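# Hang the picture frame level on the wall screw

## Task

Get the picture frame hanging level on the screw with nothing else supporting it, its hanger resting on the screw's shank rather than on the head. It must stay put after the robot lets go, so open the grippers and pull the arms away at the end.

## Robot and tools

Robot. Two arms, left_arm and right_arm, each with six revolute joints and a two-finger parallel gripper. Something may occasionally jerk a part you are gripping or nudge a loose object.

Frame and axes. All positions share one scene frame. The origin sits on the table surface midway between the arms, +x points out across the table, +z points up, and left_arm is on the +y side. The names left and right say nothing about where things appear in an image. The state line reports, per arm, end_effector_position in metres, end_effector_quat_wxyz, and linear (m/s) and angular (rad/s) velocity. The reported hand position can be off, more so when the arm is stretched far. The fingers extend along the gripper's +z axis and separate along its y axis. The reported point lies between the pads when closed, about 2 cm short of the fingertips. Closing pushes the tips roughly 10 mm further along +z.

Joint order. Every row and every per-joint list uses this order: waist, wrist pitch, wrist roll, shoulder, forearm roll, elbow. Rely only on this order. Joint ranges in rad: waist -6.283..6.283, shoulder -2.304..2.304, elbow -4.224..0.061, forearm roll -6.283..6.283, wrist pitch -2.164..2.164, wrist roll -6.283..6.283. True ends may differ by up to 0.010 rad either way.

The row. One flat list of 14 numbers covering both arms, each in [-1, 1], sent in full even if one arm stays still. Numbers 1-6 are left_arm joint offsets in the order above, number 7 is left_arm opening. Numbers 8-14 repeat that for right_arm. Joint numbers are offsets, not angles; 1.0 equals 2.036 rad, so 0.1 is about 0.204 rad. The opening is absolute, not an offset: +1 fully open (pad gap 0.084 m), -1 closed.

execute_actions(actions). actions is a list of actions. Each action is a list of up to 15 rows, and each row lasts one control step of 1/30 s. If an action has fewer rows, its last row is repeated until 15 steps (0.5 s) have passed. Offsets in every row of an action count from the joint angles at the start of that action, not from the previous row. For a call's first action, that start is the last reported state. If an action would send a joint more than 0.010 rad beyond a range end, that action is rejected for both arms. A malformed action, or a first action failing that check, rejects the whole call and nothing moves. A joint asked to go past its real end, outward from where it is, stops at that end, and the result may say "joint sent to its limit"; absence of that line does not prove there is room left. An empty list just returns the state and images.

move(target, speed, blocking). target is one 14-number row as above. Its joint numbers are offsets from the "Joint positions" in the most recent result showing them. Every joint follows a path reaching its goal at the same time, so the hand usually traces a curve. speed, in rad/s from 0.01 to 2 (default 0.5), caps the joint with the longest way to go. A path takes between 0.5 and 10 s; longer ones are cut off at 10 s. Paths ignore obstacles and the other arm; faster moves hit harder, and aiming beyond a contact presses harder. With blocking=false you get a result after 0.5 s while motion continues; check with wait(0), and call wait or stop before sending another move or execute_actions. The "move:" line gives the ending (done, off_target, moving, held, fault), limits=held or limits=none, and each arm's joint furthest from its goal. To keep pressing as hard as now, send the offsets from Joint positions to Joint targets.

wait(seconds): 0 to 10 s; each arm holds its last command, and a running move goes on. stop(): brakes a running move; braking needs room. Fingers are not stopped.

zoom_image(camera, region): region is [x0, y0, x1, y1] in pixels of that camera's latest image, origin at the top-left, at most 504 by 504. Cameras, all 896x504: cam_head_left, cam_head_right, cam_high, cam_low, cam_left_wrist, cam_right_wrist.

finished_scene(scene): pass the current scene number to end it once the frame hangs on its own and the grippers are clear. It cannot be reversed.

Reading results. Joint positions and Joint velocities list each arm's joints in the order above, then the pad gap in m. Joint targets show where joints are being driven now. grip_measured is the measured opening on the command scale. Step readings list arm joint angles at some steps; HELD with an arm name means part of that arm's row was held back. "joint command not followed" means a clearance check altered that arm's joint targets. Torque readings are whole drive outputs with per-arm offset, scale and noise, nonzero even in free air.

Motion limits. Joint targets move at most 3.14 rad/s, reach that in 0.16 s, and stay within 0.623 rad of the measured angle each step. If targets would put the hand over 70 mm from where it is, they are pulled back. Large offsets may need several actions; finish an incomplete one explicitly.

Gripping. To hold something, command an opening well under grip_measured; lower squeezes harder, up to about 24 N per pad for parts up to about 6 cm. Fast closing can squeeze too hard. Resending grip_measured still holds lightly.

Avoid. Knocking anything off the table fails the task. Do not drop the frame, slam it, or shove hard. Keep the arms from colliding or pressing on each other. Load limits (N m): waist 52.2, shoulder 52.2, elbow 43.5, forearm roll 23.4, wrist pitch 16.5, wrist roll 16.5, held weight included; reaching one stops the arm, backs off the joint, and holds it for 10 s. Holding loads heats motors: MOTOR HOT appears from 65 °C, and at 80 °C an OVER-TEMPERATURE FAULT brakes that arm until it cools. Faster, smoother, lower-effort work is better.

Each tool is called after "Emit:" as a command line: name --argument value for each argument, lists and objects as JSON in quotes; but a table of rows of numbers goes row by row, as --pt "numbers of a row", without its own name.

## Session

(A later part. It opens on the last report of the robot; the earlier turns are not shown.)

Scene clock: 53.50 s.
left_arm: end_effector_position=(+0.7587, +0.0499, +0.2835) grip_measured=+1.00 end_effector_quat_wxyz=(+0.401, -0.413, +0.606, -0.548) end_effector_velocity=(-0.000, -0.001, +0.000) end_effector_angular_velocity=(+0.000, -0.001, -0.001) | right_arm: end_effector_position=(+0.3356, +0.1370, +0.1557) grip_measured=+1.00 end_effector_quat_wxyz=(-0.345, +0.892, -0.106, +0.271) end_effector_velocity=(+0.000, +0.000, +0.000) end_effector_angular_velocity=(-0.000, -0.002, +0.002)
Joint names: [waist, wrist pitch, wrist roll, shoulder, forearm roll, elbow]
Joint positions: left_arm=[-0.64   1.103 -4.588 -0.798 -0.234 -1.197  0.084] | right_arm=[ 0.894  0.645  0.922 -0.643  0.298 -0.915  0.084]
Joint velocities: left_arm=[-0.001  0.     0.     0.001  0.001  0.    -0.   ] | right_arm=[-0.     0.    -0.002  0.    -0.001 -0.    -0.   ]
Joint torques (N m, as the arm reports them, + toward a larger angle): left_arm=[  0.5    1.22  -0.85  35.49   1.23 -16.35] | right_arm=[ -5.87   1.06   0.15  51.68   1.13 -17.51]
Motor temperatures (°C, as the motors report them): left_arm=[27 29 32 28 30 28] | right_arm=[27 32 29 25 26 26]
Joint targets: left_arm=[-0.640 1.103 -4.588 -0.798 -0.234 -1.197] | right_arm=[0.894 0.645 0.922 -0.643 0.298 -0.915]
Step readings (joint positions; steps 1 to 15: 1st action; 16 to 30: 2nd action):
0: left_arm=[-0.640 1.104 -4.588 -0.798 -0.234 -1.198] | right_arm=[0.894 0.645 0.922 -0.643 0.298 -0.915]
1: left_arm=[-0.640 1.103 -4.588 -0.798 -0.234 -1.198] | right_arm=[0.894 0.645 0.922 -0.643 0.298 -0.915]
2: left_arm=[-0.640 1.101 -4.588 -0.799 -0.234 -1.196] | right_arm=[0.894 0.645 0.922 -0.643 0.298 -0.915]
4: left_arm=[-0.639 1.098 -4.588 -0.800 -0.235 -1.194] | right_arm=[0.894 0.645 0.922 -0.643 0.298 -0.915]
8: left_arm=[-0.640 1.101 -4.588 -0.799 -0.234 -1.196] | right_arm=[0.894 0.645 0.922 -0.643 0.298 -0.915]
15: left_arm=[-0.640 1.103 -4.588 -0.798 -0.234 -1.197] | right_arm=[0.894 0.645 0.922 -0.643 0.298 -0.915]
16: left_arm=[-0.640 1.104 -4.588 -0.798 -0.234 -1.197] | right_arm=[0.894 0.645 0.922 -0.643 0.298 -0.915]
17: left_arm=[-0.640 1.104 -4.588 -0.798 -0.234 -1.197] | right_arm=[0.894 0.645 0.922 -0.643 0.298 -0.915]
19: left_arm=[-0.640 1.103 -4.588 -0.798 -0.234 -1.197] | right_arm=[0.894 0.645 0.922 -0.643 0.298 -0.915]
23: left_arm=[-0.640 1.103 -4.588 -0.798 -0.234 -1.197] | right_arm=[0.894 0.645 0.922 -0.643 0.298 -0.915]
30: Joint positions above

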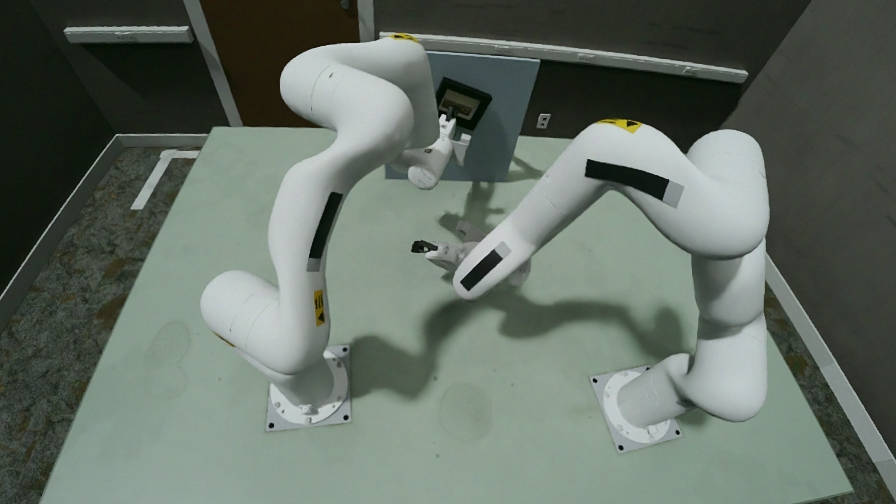

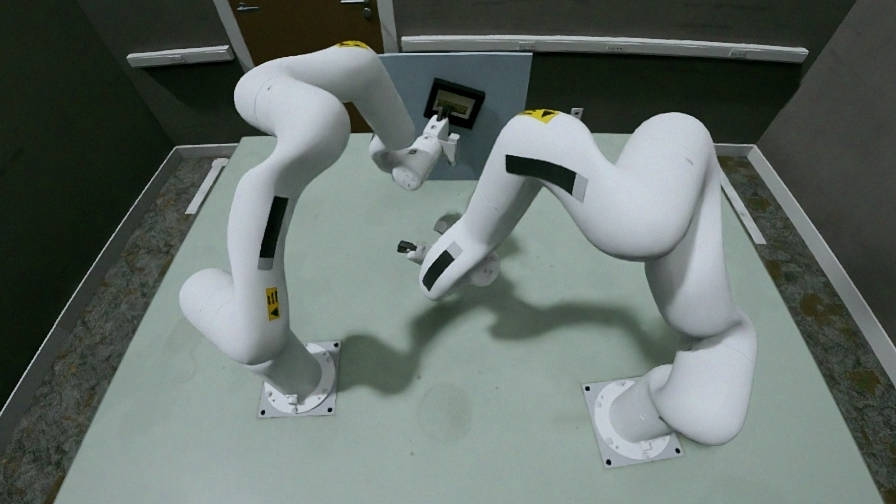

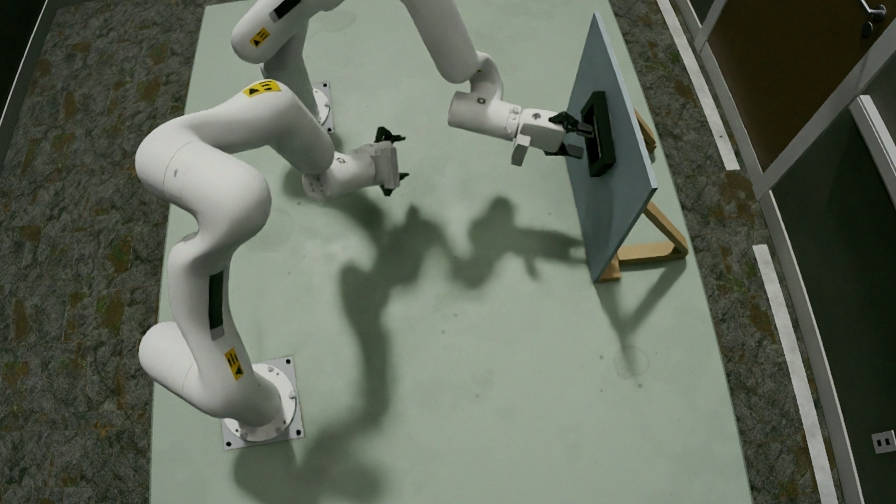

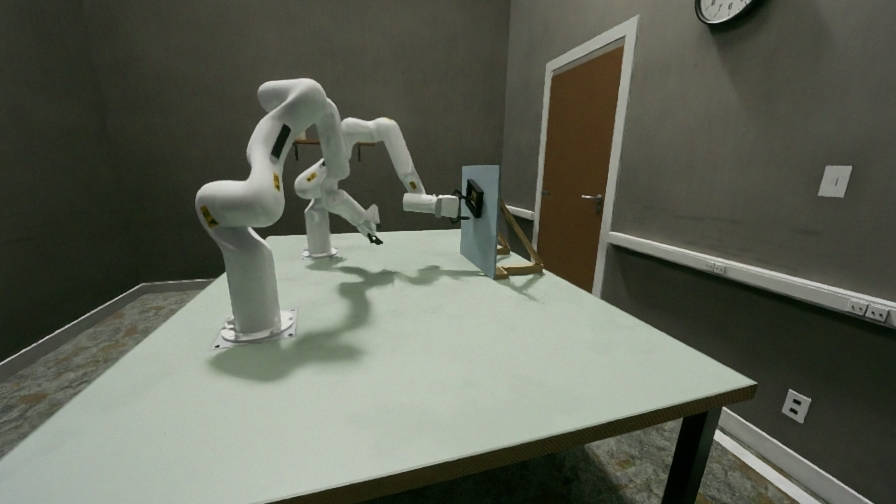

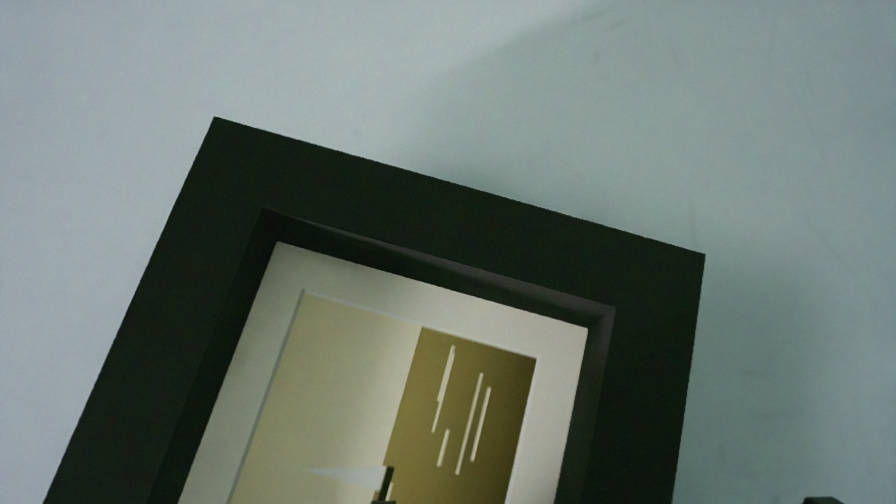

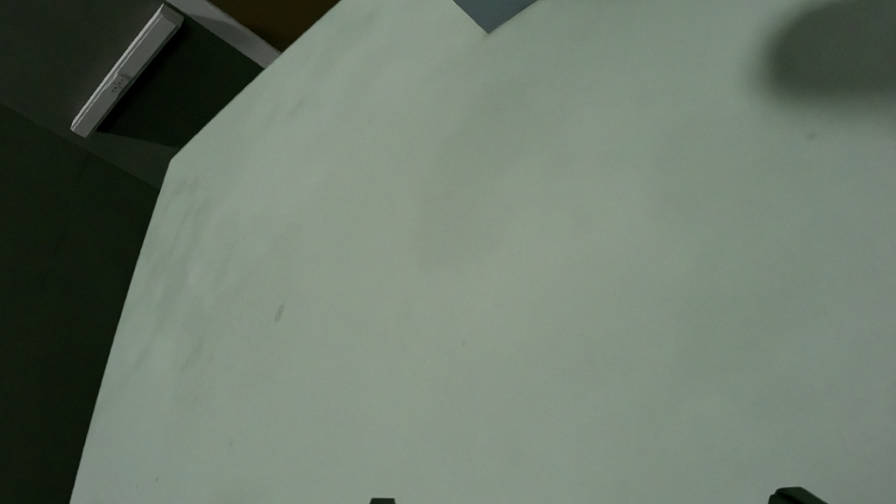

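Emit:
execute_actions --actions '[[[0,0,0,0,0,0,0,0,0,0,0,0,0,1]],[[0,0,0,0,0,0,-1,0,0,0,0,0,0,1]],[[0,0,0,0,0,0,-1,0,0,0,0,0,0,1]]]'

Scene clock: 55.30 s.
left_arm: end_effector_position=(+0.7586, +0.0497, +0.2833) grip_measured=-0.39 end_effector_quat_wxyz=(+0.401, -0.413, +0.607, -0.548) end_effector_velocity=(+0.000, +0.000, -0.000) end_effector_angular_velocity=(+0.001, -0.000, +0.001) | right_arm: end_effector_position=(+0.3356, +0.1370, +0.1557) grip_measured=+1.00 end_effector_quat_wxyz=(-0.345, +0.892, -0.106, +0.271) end_effector_velocity=(+0.001, +0.000, +0.001) end_effector_angular_velocity=(+0.003, -0.001, -0.001)
Joint names: [waist, wrist pitch, wrist roll, shoulder, forearm roll, elbow]
Joint positions: left_arm=[-0.64   1.103 -4.588 -0.798 -0.234 -1.197  0.027] | right_arm=[ 0.894  0.645  0.922 -0.643  0.298 -0.915  0.084]
Joint velocities: left_arm=[-0.     0.     0.001 -0.    -0.001  0.     0.   ] | right_arm=[-0.001  0.     0.002  0.002 -0.001 -0.001  0.   ]
Joint torques (N m, as the arm reports them, + toward a larger angle): left_arm=[  5.74   1.59  -1.72  37.95  -0.24 -16.58] | right_arm=[ -5.56   1.     0.13  50.9    1.27 -17.65]
Motor temperatures (°C, as the motors report them): left_arm=[27 29 32 28 30 28] | right_arm=[27 32 29 25 26 26]
Joint targets: left_arm=[-0.640 1.103 -4.588 -0.798 -0.234 -1.197] | right_arm=[0.894 0.645 0.922 -0.643 0.298 -0.915]
Step readings (joint positions; steps 1 to 15: 1st action; 16 to 30: 2nd action; 31 to 45: 3rd action):
0: left_arm=[-0.640 1.103 -4.588 -0.798 -0.234 -1.197] | right_arm=[0.894 0.645 0.922 -0.643 0.298 -0.915]
1: left_arm=[-0.640 1.103 -4.588 -0.798 -0.234 -1.197] | right_arm=[0.894 0.645 0.922 -0.643 0.298 -0.915]
2: left_arm=[-0.640 1.103 -4.588 -0.798 -0.234 -1.197] | right_arm=[0.894 0.645 0.922 -0.643 0.298 -0.915]
4: left_arm=[-0.640 1.103 -4.588 -0.798 -0.234 -1.197] | right_arm=[0.894 0.645 0.922 -0.643 0.298 -0.915]
8: left_arm=[-0.640 1.103 -4.588 -0.798 -0.234 -1.197] | right_arm=[0.894 0.645 0.922 -0.643 0.298 -0.915]
15: left_arm=[-0.640 1.103 -4.588 -0.798 -0.234 -1.197] | right_arm=[0.894 0.645 0.922 -0.643 0.298 -0.915]
16: left_arm=[-0.640 1.103 -4.588 -0.798 -0.234 -1.197] | right_arm=[0.894 0.645 0.922 -0.643 0.298 -0.915]
17: left_arm=[-0.640 1.103 -4.588 -0.798 -0.234 -1.197] | right_arm=[0.894 0.645 0.922 -0.643 0.298 -0.915]
19: left_arm=[-0.640 1.103 -4.588 -0.798 -0.234 -1.197] | right_arm=[0.894 0.645 0.922 -0.643 0.298 -0.915]
23: left_arm=[-0.640 1.103 -4.587 -0.798 -0.234 -1.197] | right_arm=[0.894 0.645 0.922 -0.643 0.298 -0.915]
30: left_arm=[-0.640 1.103 -4.588 -0.798 -0.234 -1.197] | right_arm=[0.894 0.645 0.922 -0.643 0.298 -0.915]
31: left_arm=[-0.640 1.103 -4.588 -0.798 -0.234 -1.197] | right_arm=[0.894 0.645 0.922 -0.643 0.298 -0.915]
32: left_arm=[-0.640 1.103 -4.588 -0.798 -0.234 -1.197] | right_arm=[0.894 0.645 0.922 -0.643 0.298 -0.915]
34: left_arm=[-0.640 1.103 -4.588 -0.798 -0.234 -1.197] | right_arm=[0.894 0.645 0.922 -0.643 0.298 -0.915]
38: left_arm=[-0.640 1.103 -4.588 -0.798 -0.234 -1.197] | right_arm=[0.894 0.645 0.922 -0.643 0.298 -0.915]
45: Joint positions above

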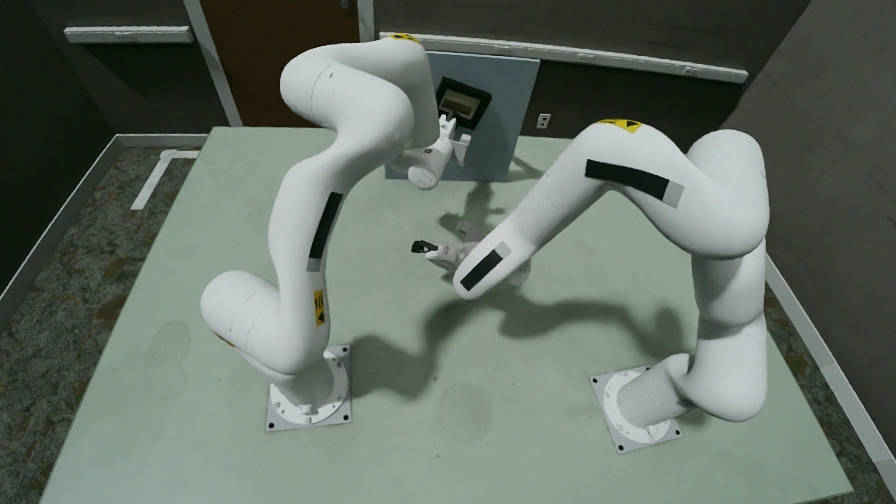

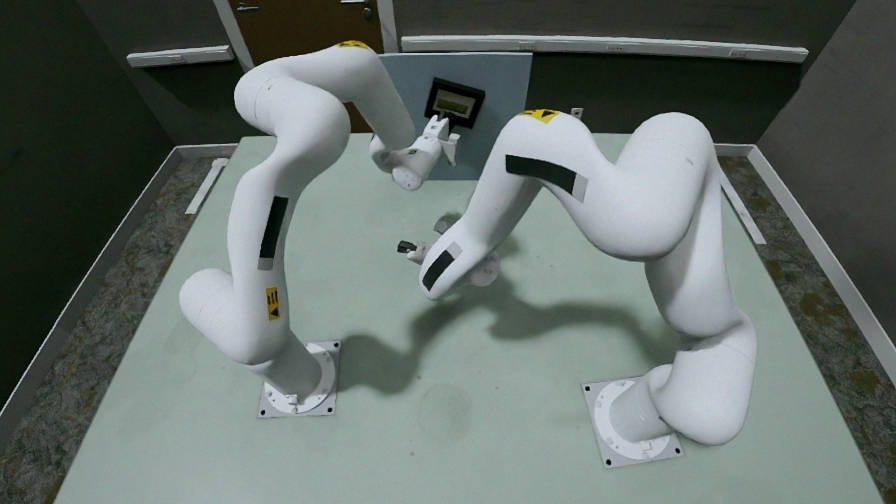

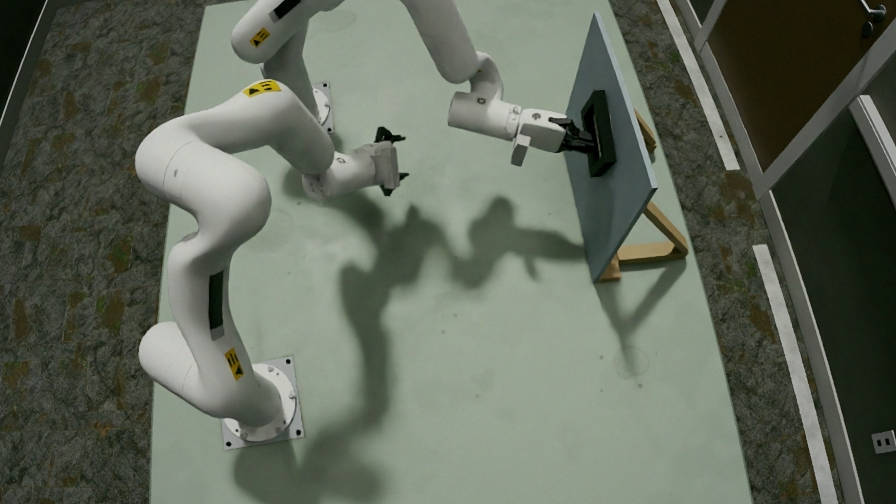

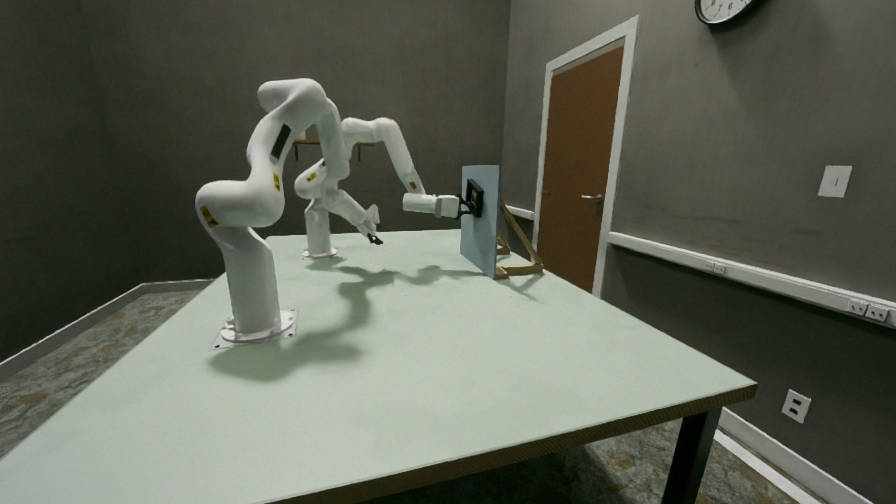

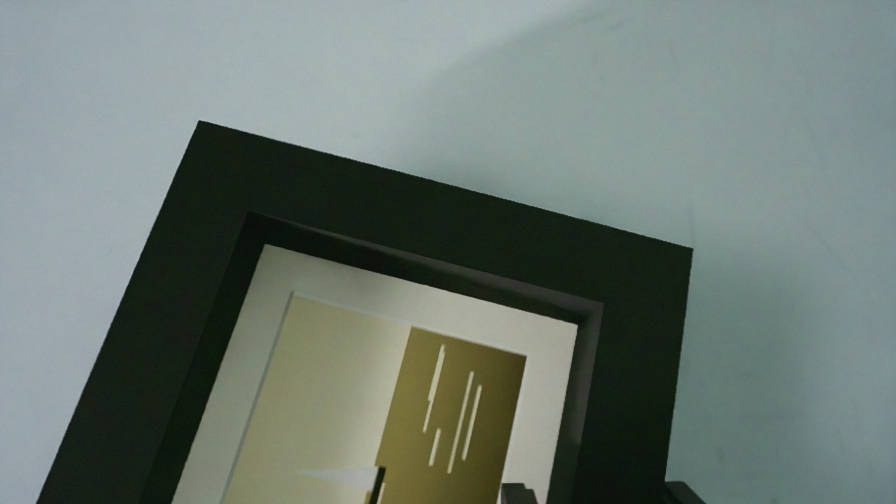

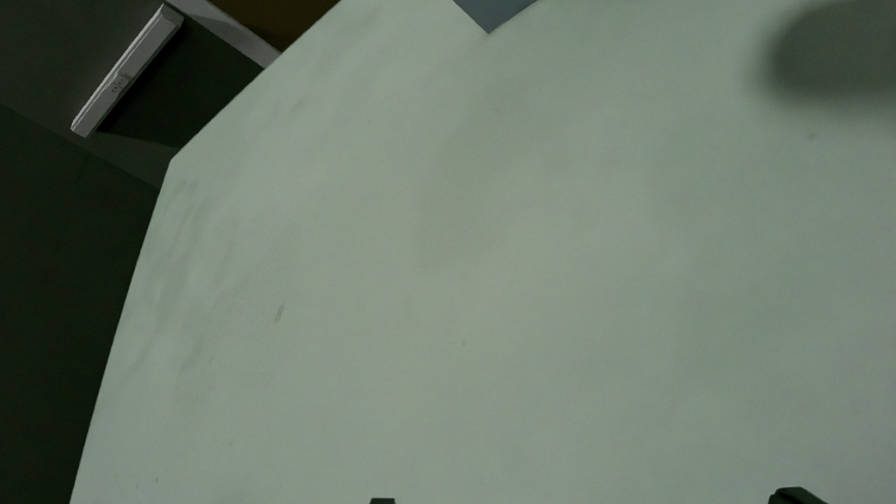

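Emit:
move --target '[0,-0.016,0,0.016,0,0,-1,0,0,0,0,0,0,1]' --speed 0.04

Scene clock: 56.53 s.
left_arm: end_effector_position=(+0.7594, +0.0478, +0.3015) grip_measured=-0.53 end_effector_quat_wxyz=(+0.398, -0.414, +0.607, -0.550) end_effector_velocity=(+0.000, -0.000, -0.001) end_effector_angular_velocity=(+0.002, +0.000, -0.001) | right_arm: end_effector_position=(+0.3356, +0.1370, +0.1557) grip_measured=+1.00 end_effector_quat_wxyz=(-0.345, +0.892, -0.106, +0.271) end_effector_velocity=(-0.000, +0.001, +0.001) end_effector_angular_velocity=(+0.002, -0.002, +0.000)
Joint names: [waist, wrist pitch, wrist roll, shoulder, forearm roll, elbow]
Joint positions: left_arm=[-0.64   1.07  -4.588 -0.765 -0.234 -1.197  0.021] | right_arm=[ 0.894  0.645  0.922 -0.643  0.298 -0.915  0.084]
Joint velocities: left_arm=[ 0.    -0.001  0.001 -0.001  0.001 -0.001  0.   ] | right_arm=[ 0.001  0.002  0.     0.     0.    -0.001 -0.   ]
Joint torques (N m, as the arm reports them, + toward a larger angle): left_arm=[  9.24   2.47  -0.95  40.1   -0.22 -26.77] | right_arm=[ -5.39   1.05   0.17  51.46   1.4  -17.31]
Motor temperatures (°C, as the motors report them): left_arm=[27 29 32 28 30 28] | right_arm=[27 32 29 25 26 26]
Joint targets: left_arm=[-0.640 1.071 -4.588 -0.765 -0.234 -1.197] | right_arm=[0.894 0.645 0.922 -0.643 0.298 -0.915]
move: done; limits=none; left_arm: farthest joint: the waist, 0.000 radians from its target (0.000 radians at the start); right_arm: farthest joint: the waist, 0.000 radians from its target (0.000 radians at the start)

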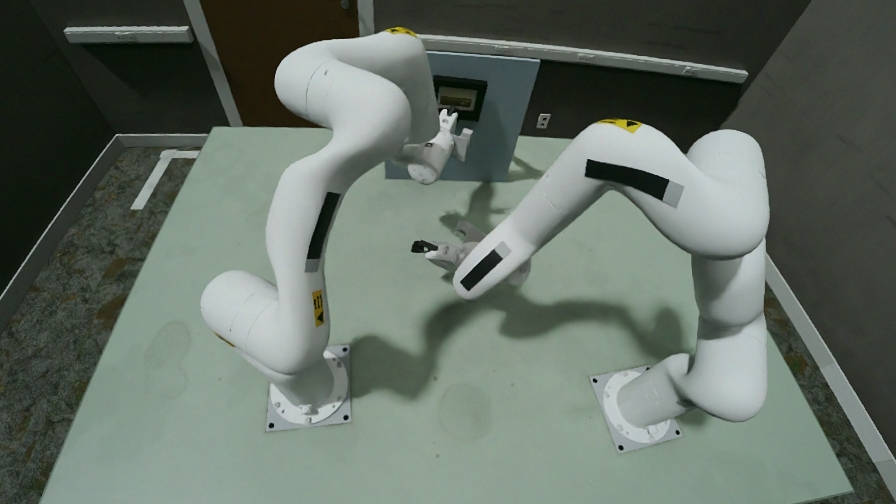

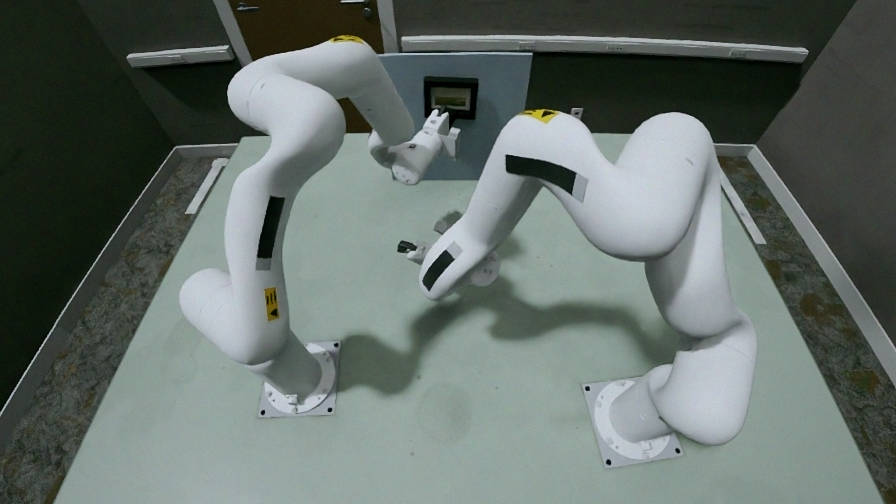

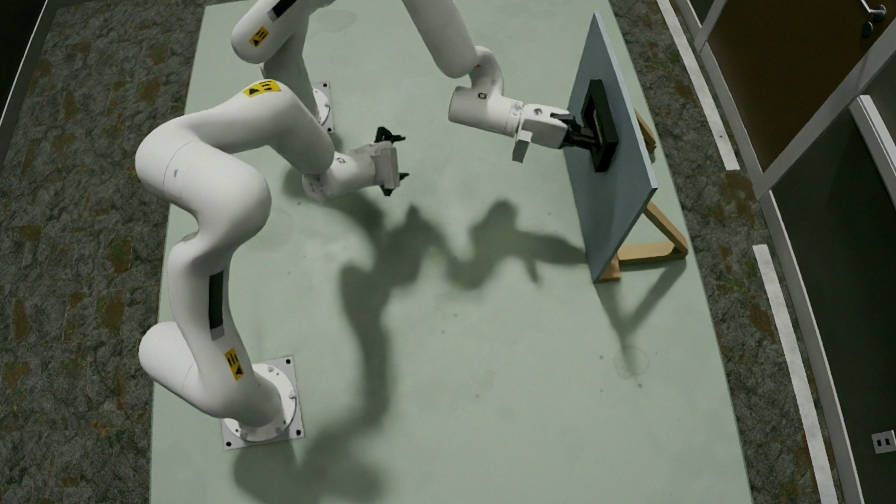

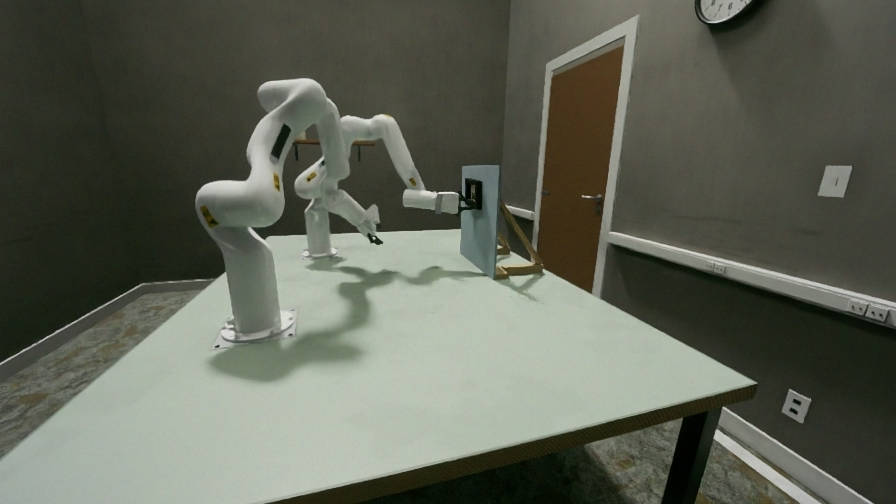

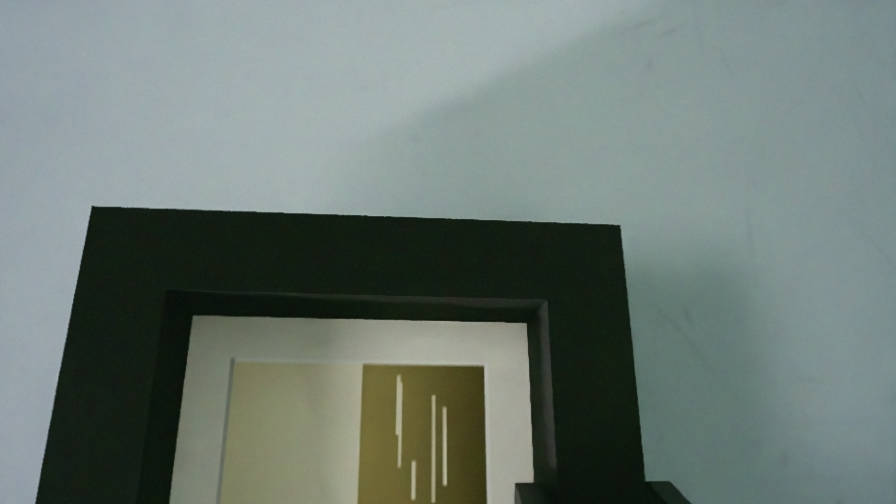

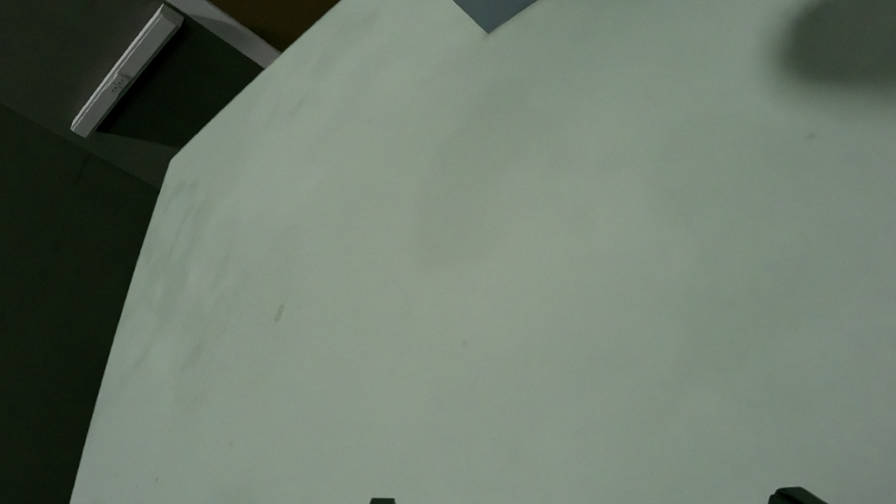

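Emit:
zoom_image --camera "cam_low" --region '[400,140,560,260]'

Region (400, 140, 560, 260) of cam_low's 896x504 image, scaled by 3.150, with more detail than that image has; it fills the top 378 rows of this view, and the rest is white.

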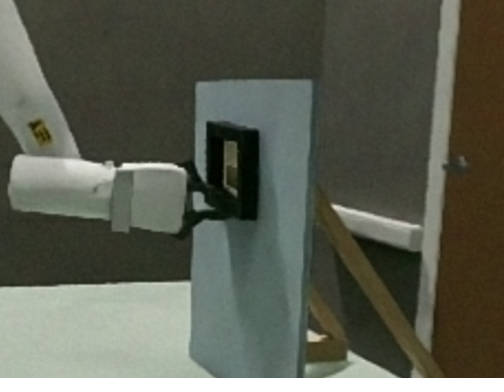

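Emit:
move --target '[-0.0135,0,0,0,0,0,-1,0,0,0,0,0,0,1]' --speed 0.03

Emit:
zoom_image --camera "cam_head_right" --region '[400,40,520,140]'

Scene clock: 58.47 s.
left_arm: end_effector_position=(+0.7485, +0.0281, +0.3016) grip_measured=-0.55 end_effector_quat_wxyz=(+0.390, -0.406, +0.612, -0.555) end_effector_velocity=(+0.000, +0.000, +0.000) end_effector_angular_velocity=(-0.001, +0.000, +0.001) | right_arm: end_effector_position=(+0.3356, +0.1370, +0.1557) grip_measured=+1.00 end_effector_quat_wxyz=(-0.345, +0.892, -0.106, +0.271) end_effector_velocity=(-0.000, +0.000, -0.000) end_effector_angular_velocity=(-0.000, +0.001, +0.000)
Joint names: [waist, wrist pitch, wrist roll, shoulder, forearm roll, elbow]
Joint positions: left_arm=[-0.668  1.07  -4.588 -0.765 -0.234 -1.197  0.02 ] | right_arm=[ 0.894  0.645  0.922 -0.643  0.298 -0.915  0.084]
Joint velocities: left_arm=[ 0.001  0.    -0.001  0.    -0.     0.    -0.   ] | right_arm=[ 0.    -0.001  0.001  0.    -0.    -0.    -0.   ]
Joint torques (N m, as the arm reports them, + toward a larger angle): left_arm=[  0.99   1.52  -0.81  37.29   1.07 -17.76] | right_arm=[ -6.16   1.14   0.12  51.09   1.13 -17.86]
Motor temperatures (°C, as the motors report them): left_arm=[27 29 32 28 30 28] | right_arm=[27 32 29 25 26 26]
Joint targets: left_arm=[-0.668 1.070 -4.588 -0.765 -0.234 -1.197] | right_arm=[0.894 0.645 0.922 -0.643 0.298 -0.915]
move: done; limits=none; left_arm: farthest joint: the waist, 0.000 radians from its target (0.028 radians at the start); right_arm: farthest joint: the waist, 0.000 radians from its target (0.000 radians at the start)

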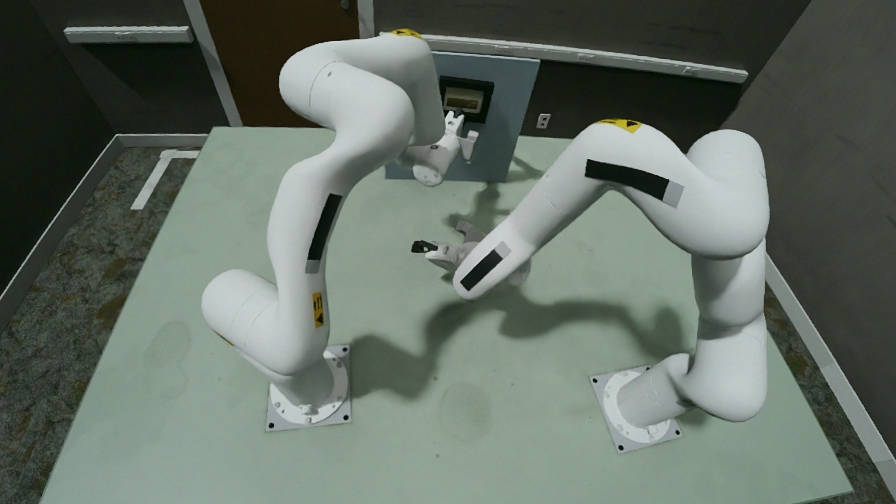

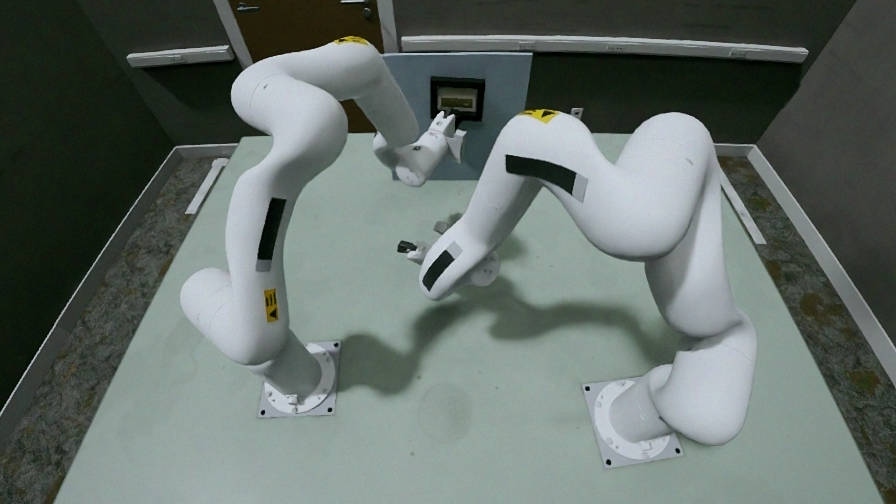

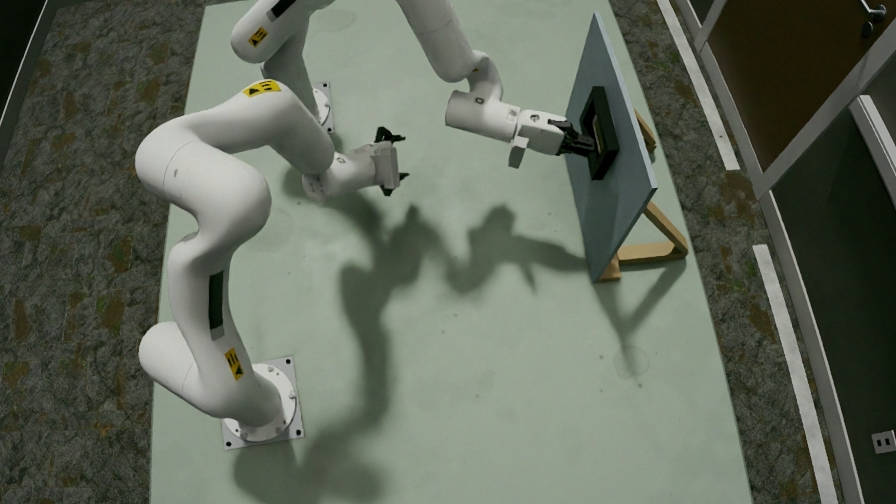

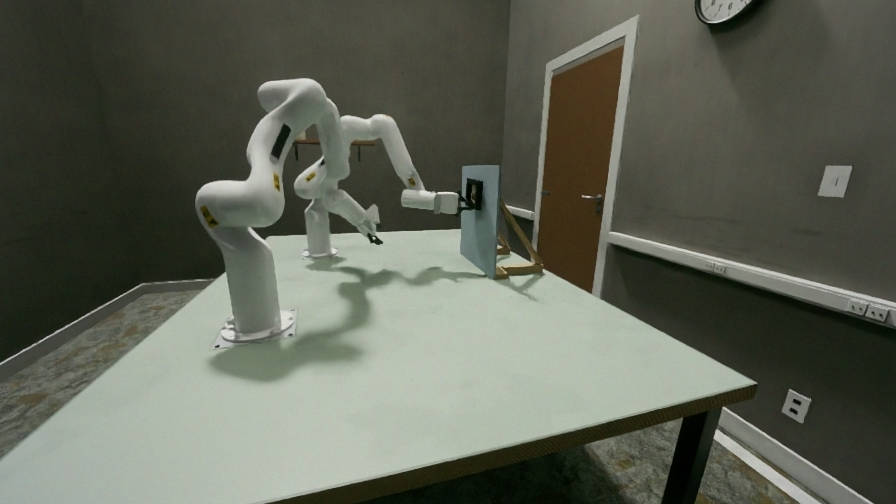

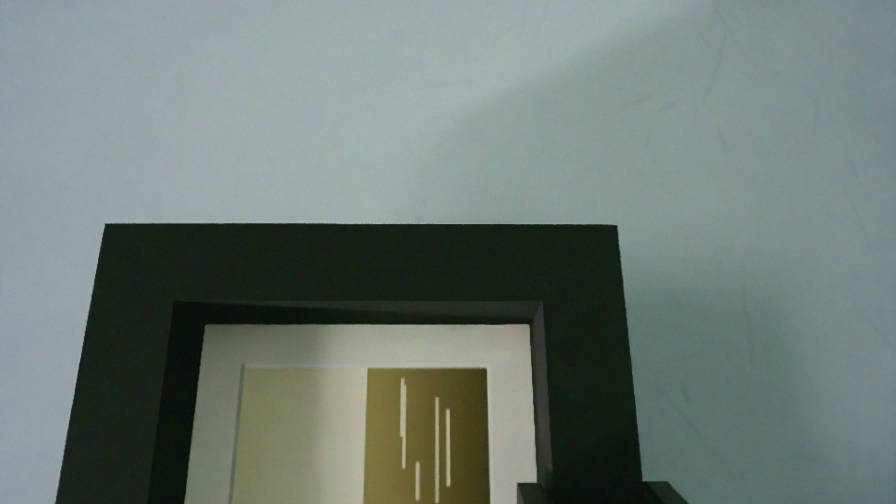

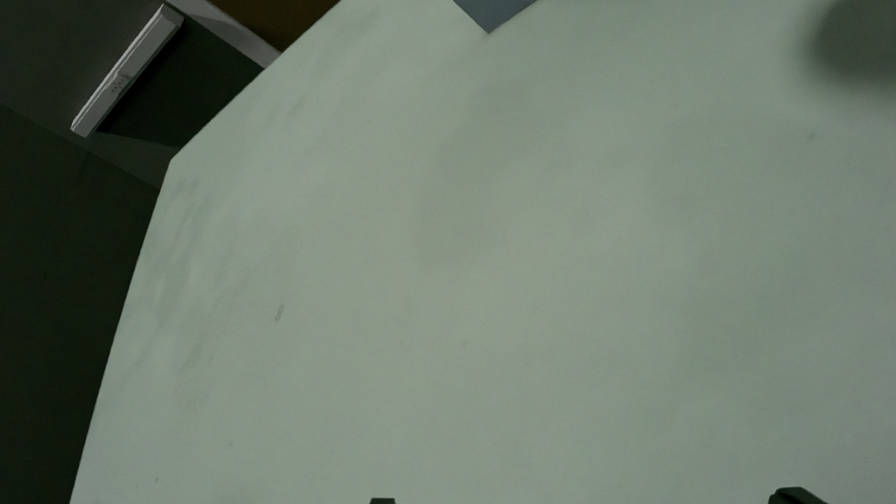

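Region (400, 40, 520, 140) of cam_head_right's 896x504 image, scaled by 4.200, with more detail than that image has.

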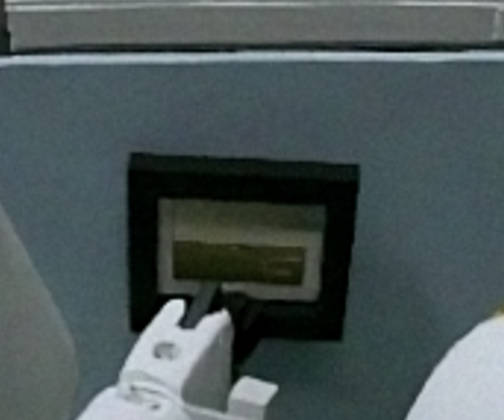

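Emit:
move --target '[0,-0.0024,0,-0.0072,0,-0.0104,-1,0,0,0,0,0,0,1]' --speed 0.03

Scene clock: 59.73 s.
left_arm: end_effector_position=(+0.7536, +0.0245, +0.3001) grip_measured=-0.54 end_effector_quat_wxyz=(+0.390, -0.406, +0.612, -0.556) end_effector_velocity=(+0.000, +0.000, -0.000) end_effector_angular_velocity=(+0.002, -0.000, -0.001) | right_arm: end_effector_position=(+0.3356, +0.1370, +0.1557) grip_measured=+1.00 end_effector_quat_wxyz=(-0.345, +0.892, -0.106, +0.271) end_effector_velocity=(-0.000, +0.001, -0.000) end_effector_angular_velocity=(+0.001, +0.001, -0.000)
Joint names: [waist, wrist pitch, wrist roll, shoulder, forearm roll, elbow]
Joint positions: left_arm=[-0.668  1.065 -4.588 -0.78  -0.234 -1.218  0.02 ] | right_arm=[ 0.894  0.645  0.922 -0.643  0.298 -0.915  0.084]
Joint velocities: left_arm=[ 0.    -0.001  0.001 -0.     0.001 -0.001  0.   ] | right_arm=[ 0.001 -0.     0.002 -0.001  0.    -0.001 -0.   ]
Joint torques (N m, as the arm reports them, + toward a larger angle): left_arm=[  1.2    1.05  -0.79  36.9    1.17 -19.23] | right_arm=[ -5.49   1.04   0.14  51.23   1.01 -17.7 ]
Motor temperatures (°C, as the motors report them): left_arm=[27 29 32 28 30 28] | right_arm=[27 32 29 25 26 26]
Joint targets: left_arm=[-0.668 1.065 -4.588 -0.780 -0.234 -1.218] | right_arm=[0.894 0.645 0.922 -0.643 0.298 -0.915]
move: done; limits=none; left_arm: farthest joint: the waist, 0.000 radians from its target (0.000 radians at the start); right_arm: farthest joint: the waist, 0.000 radians from its target (0.000 radians at the start)

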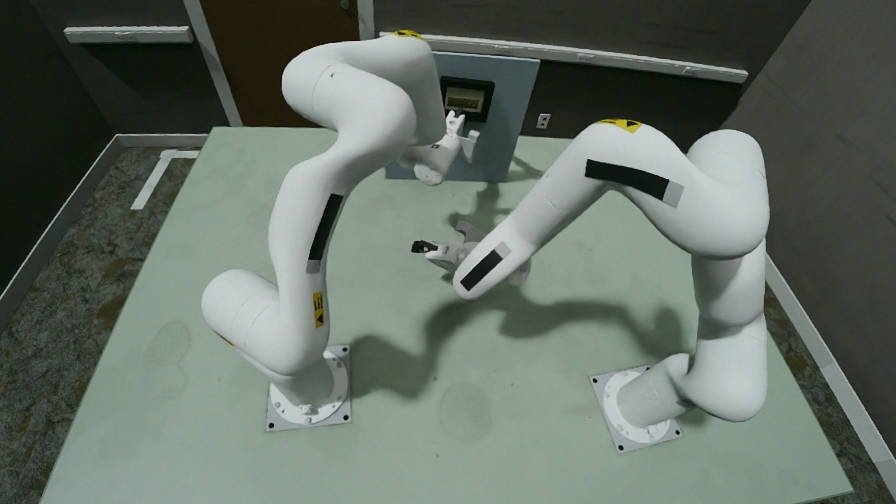

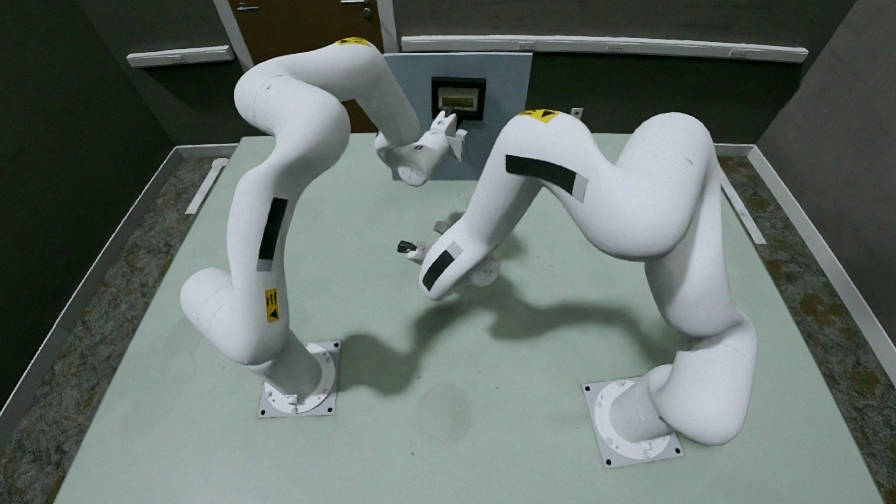

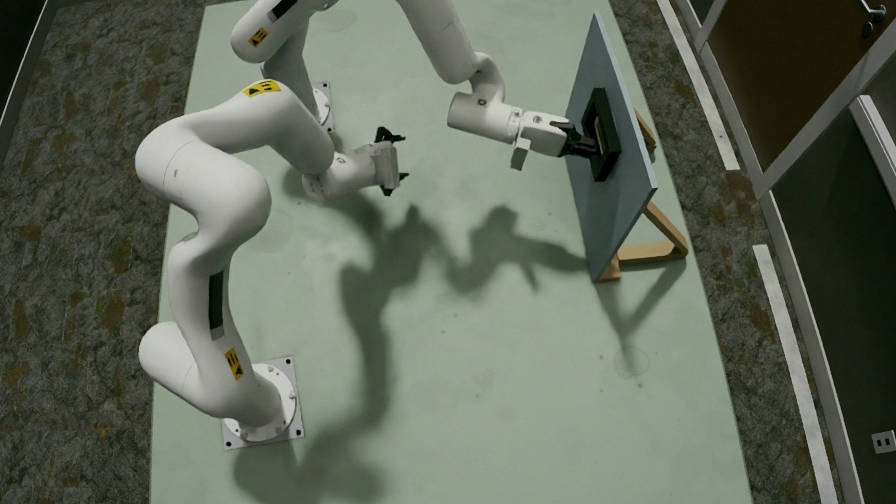

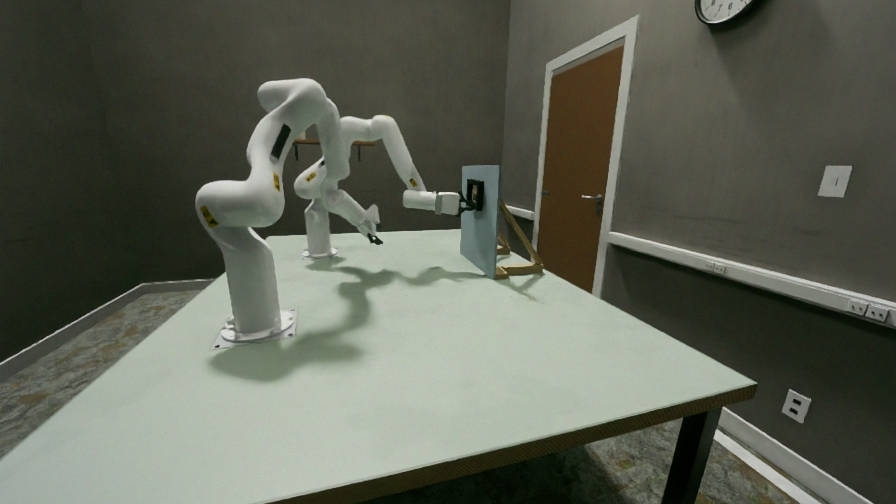

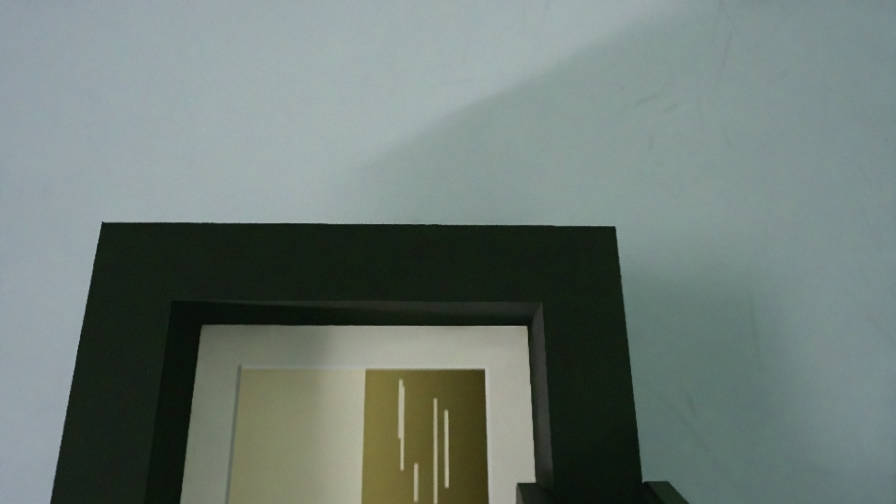

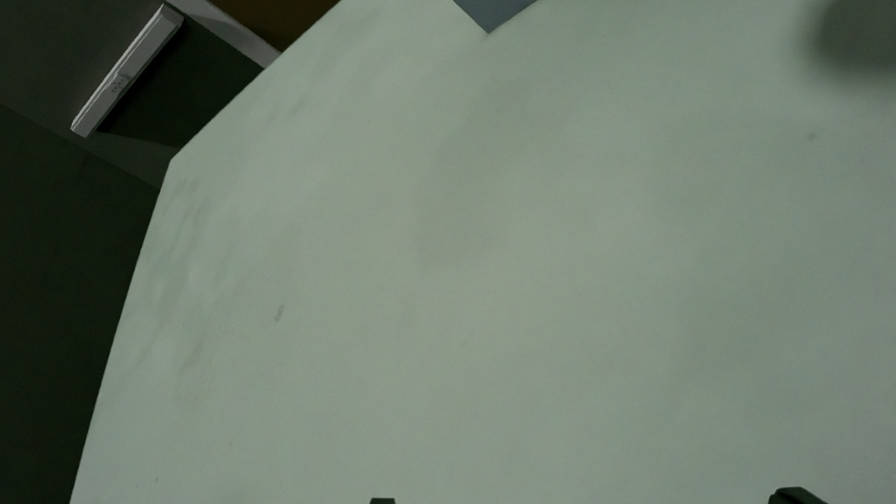

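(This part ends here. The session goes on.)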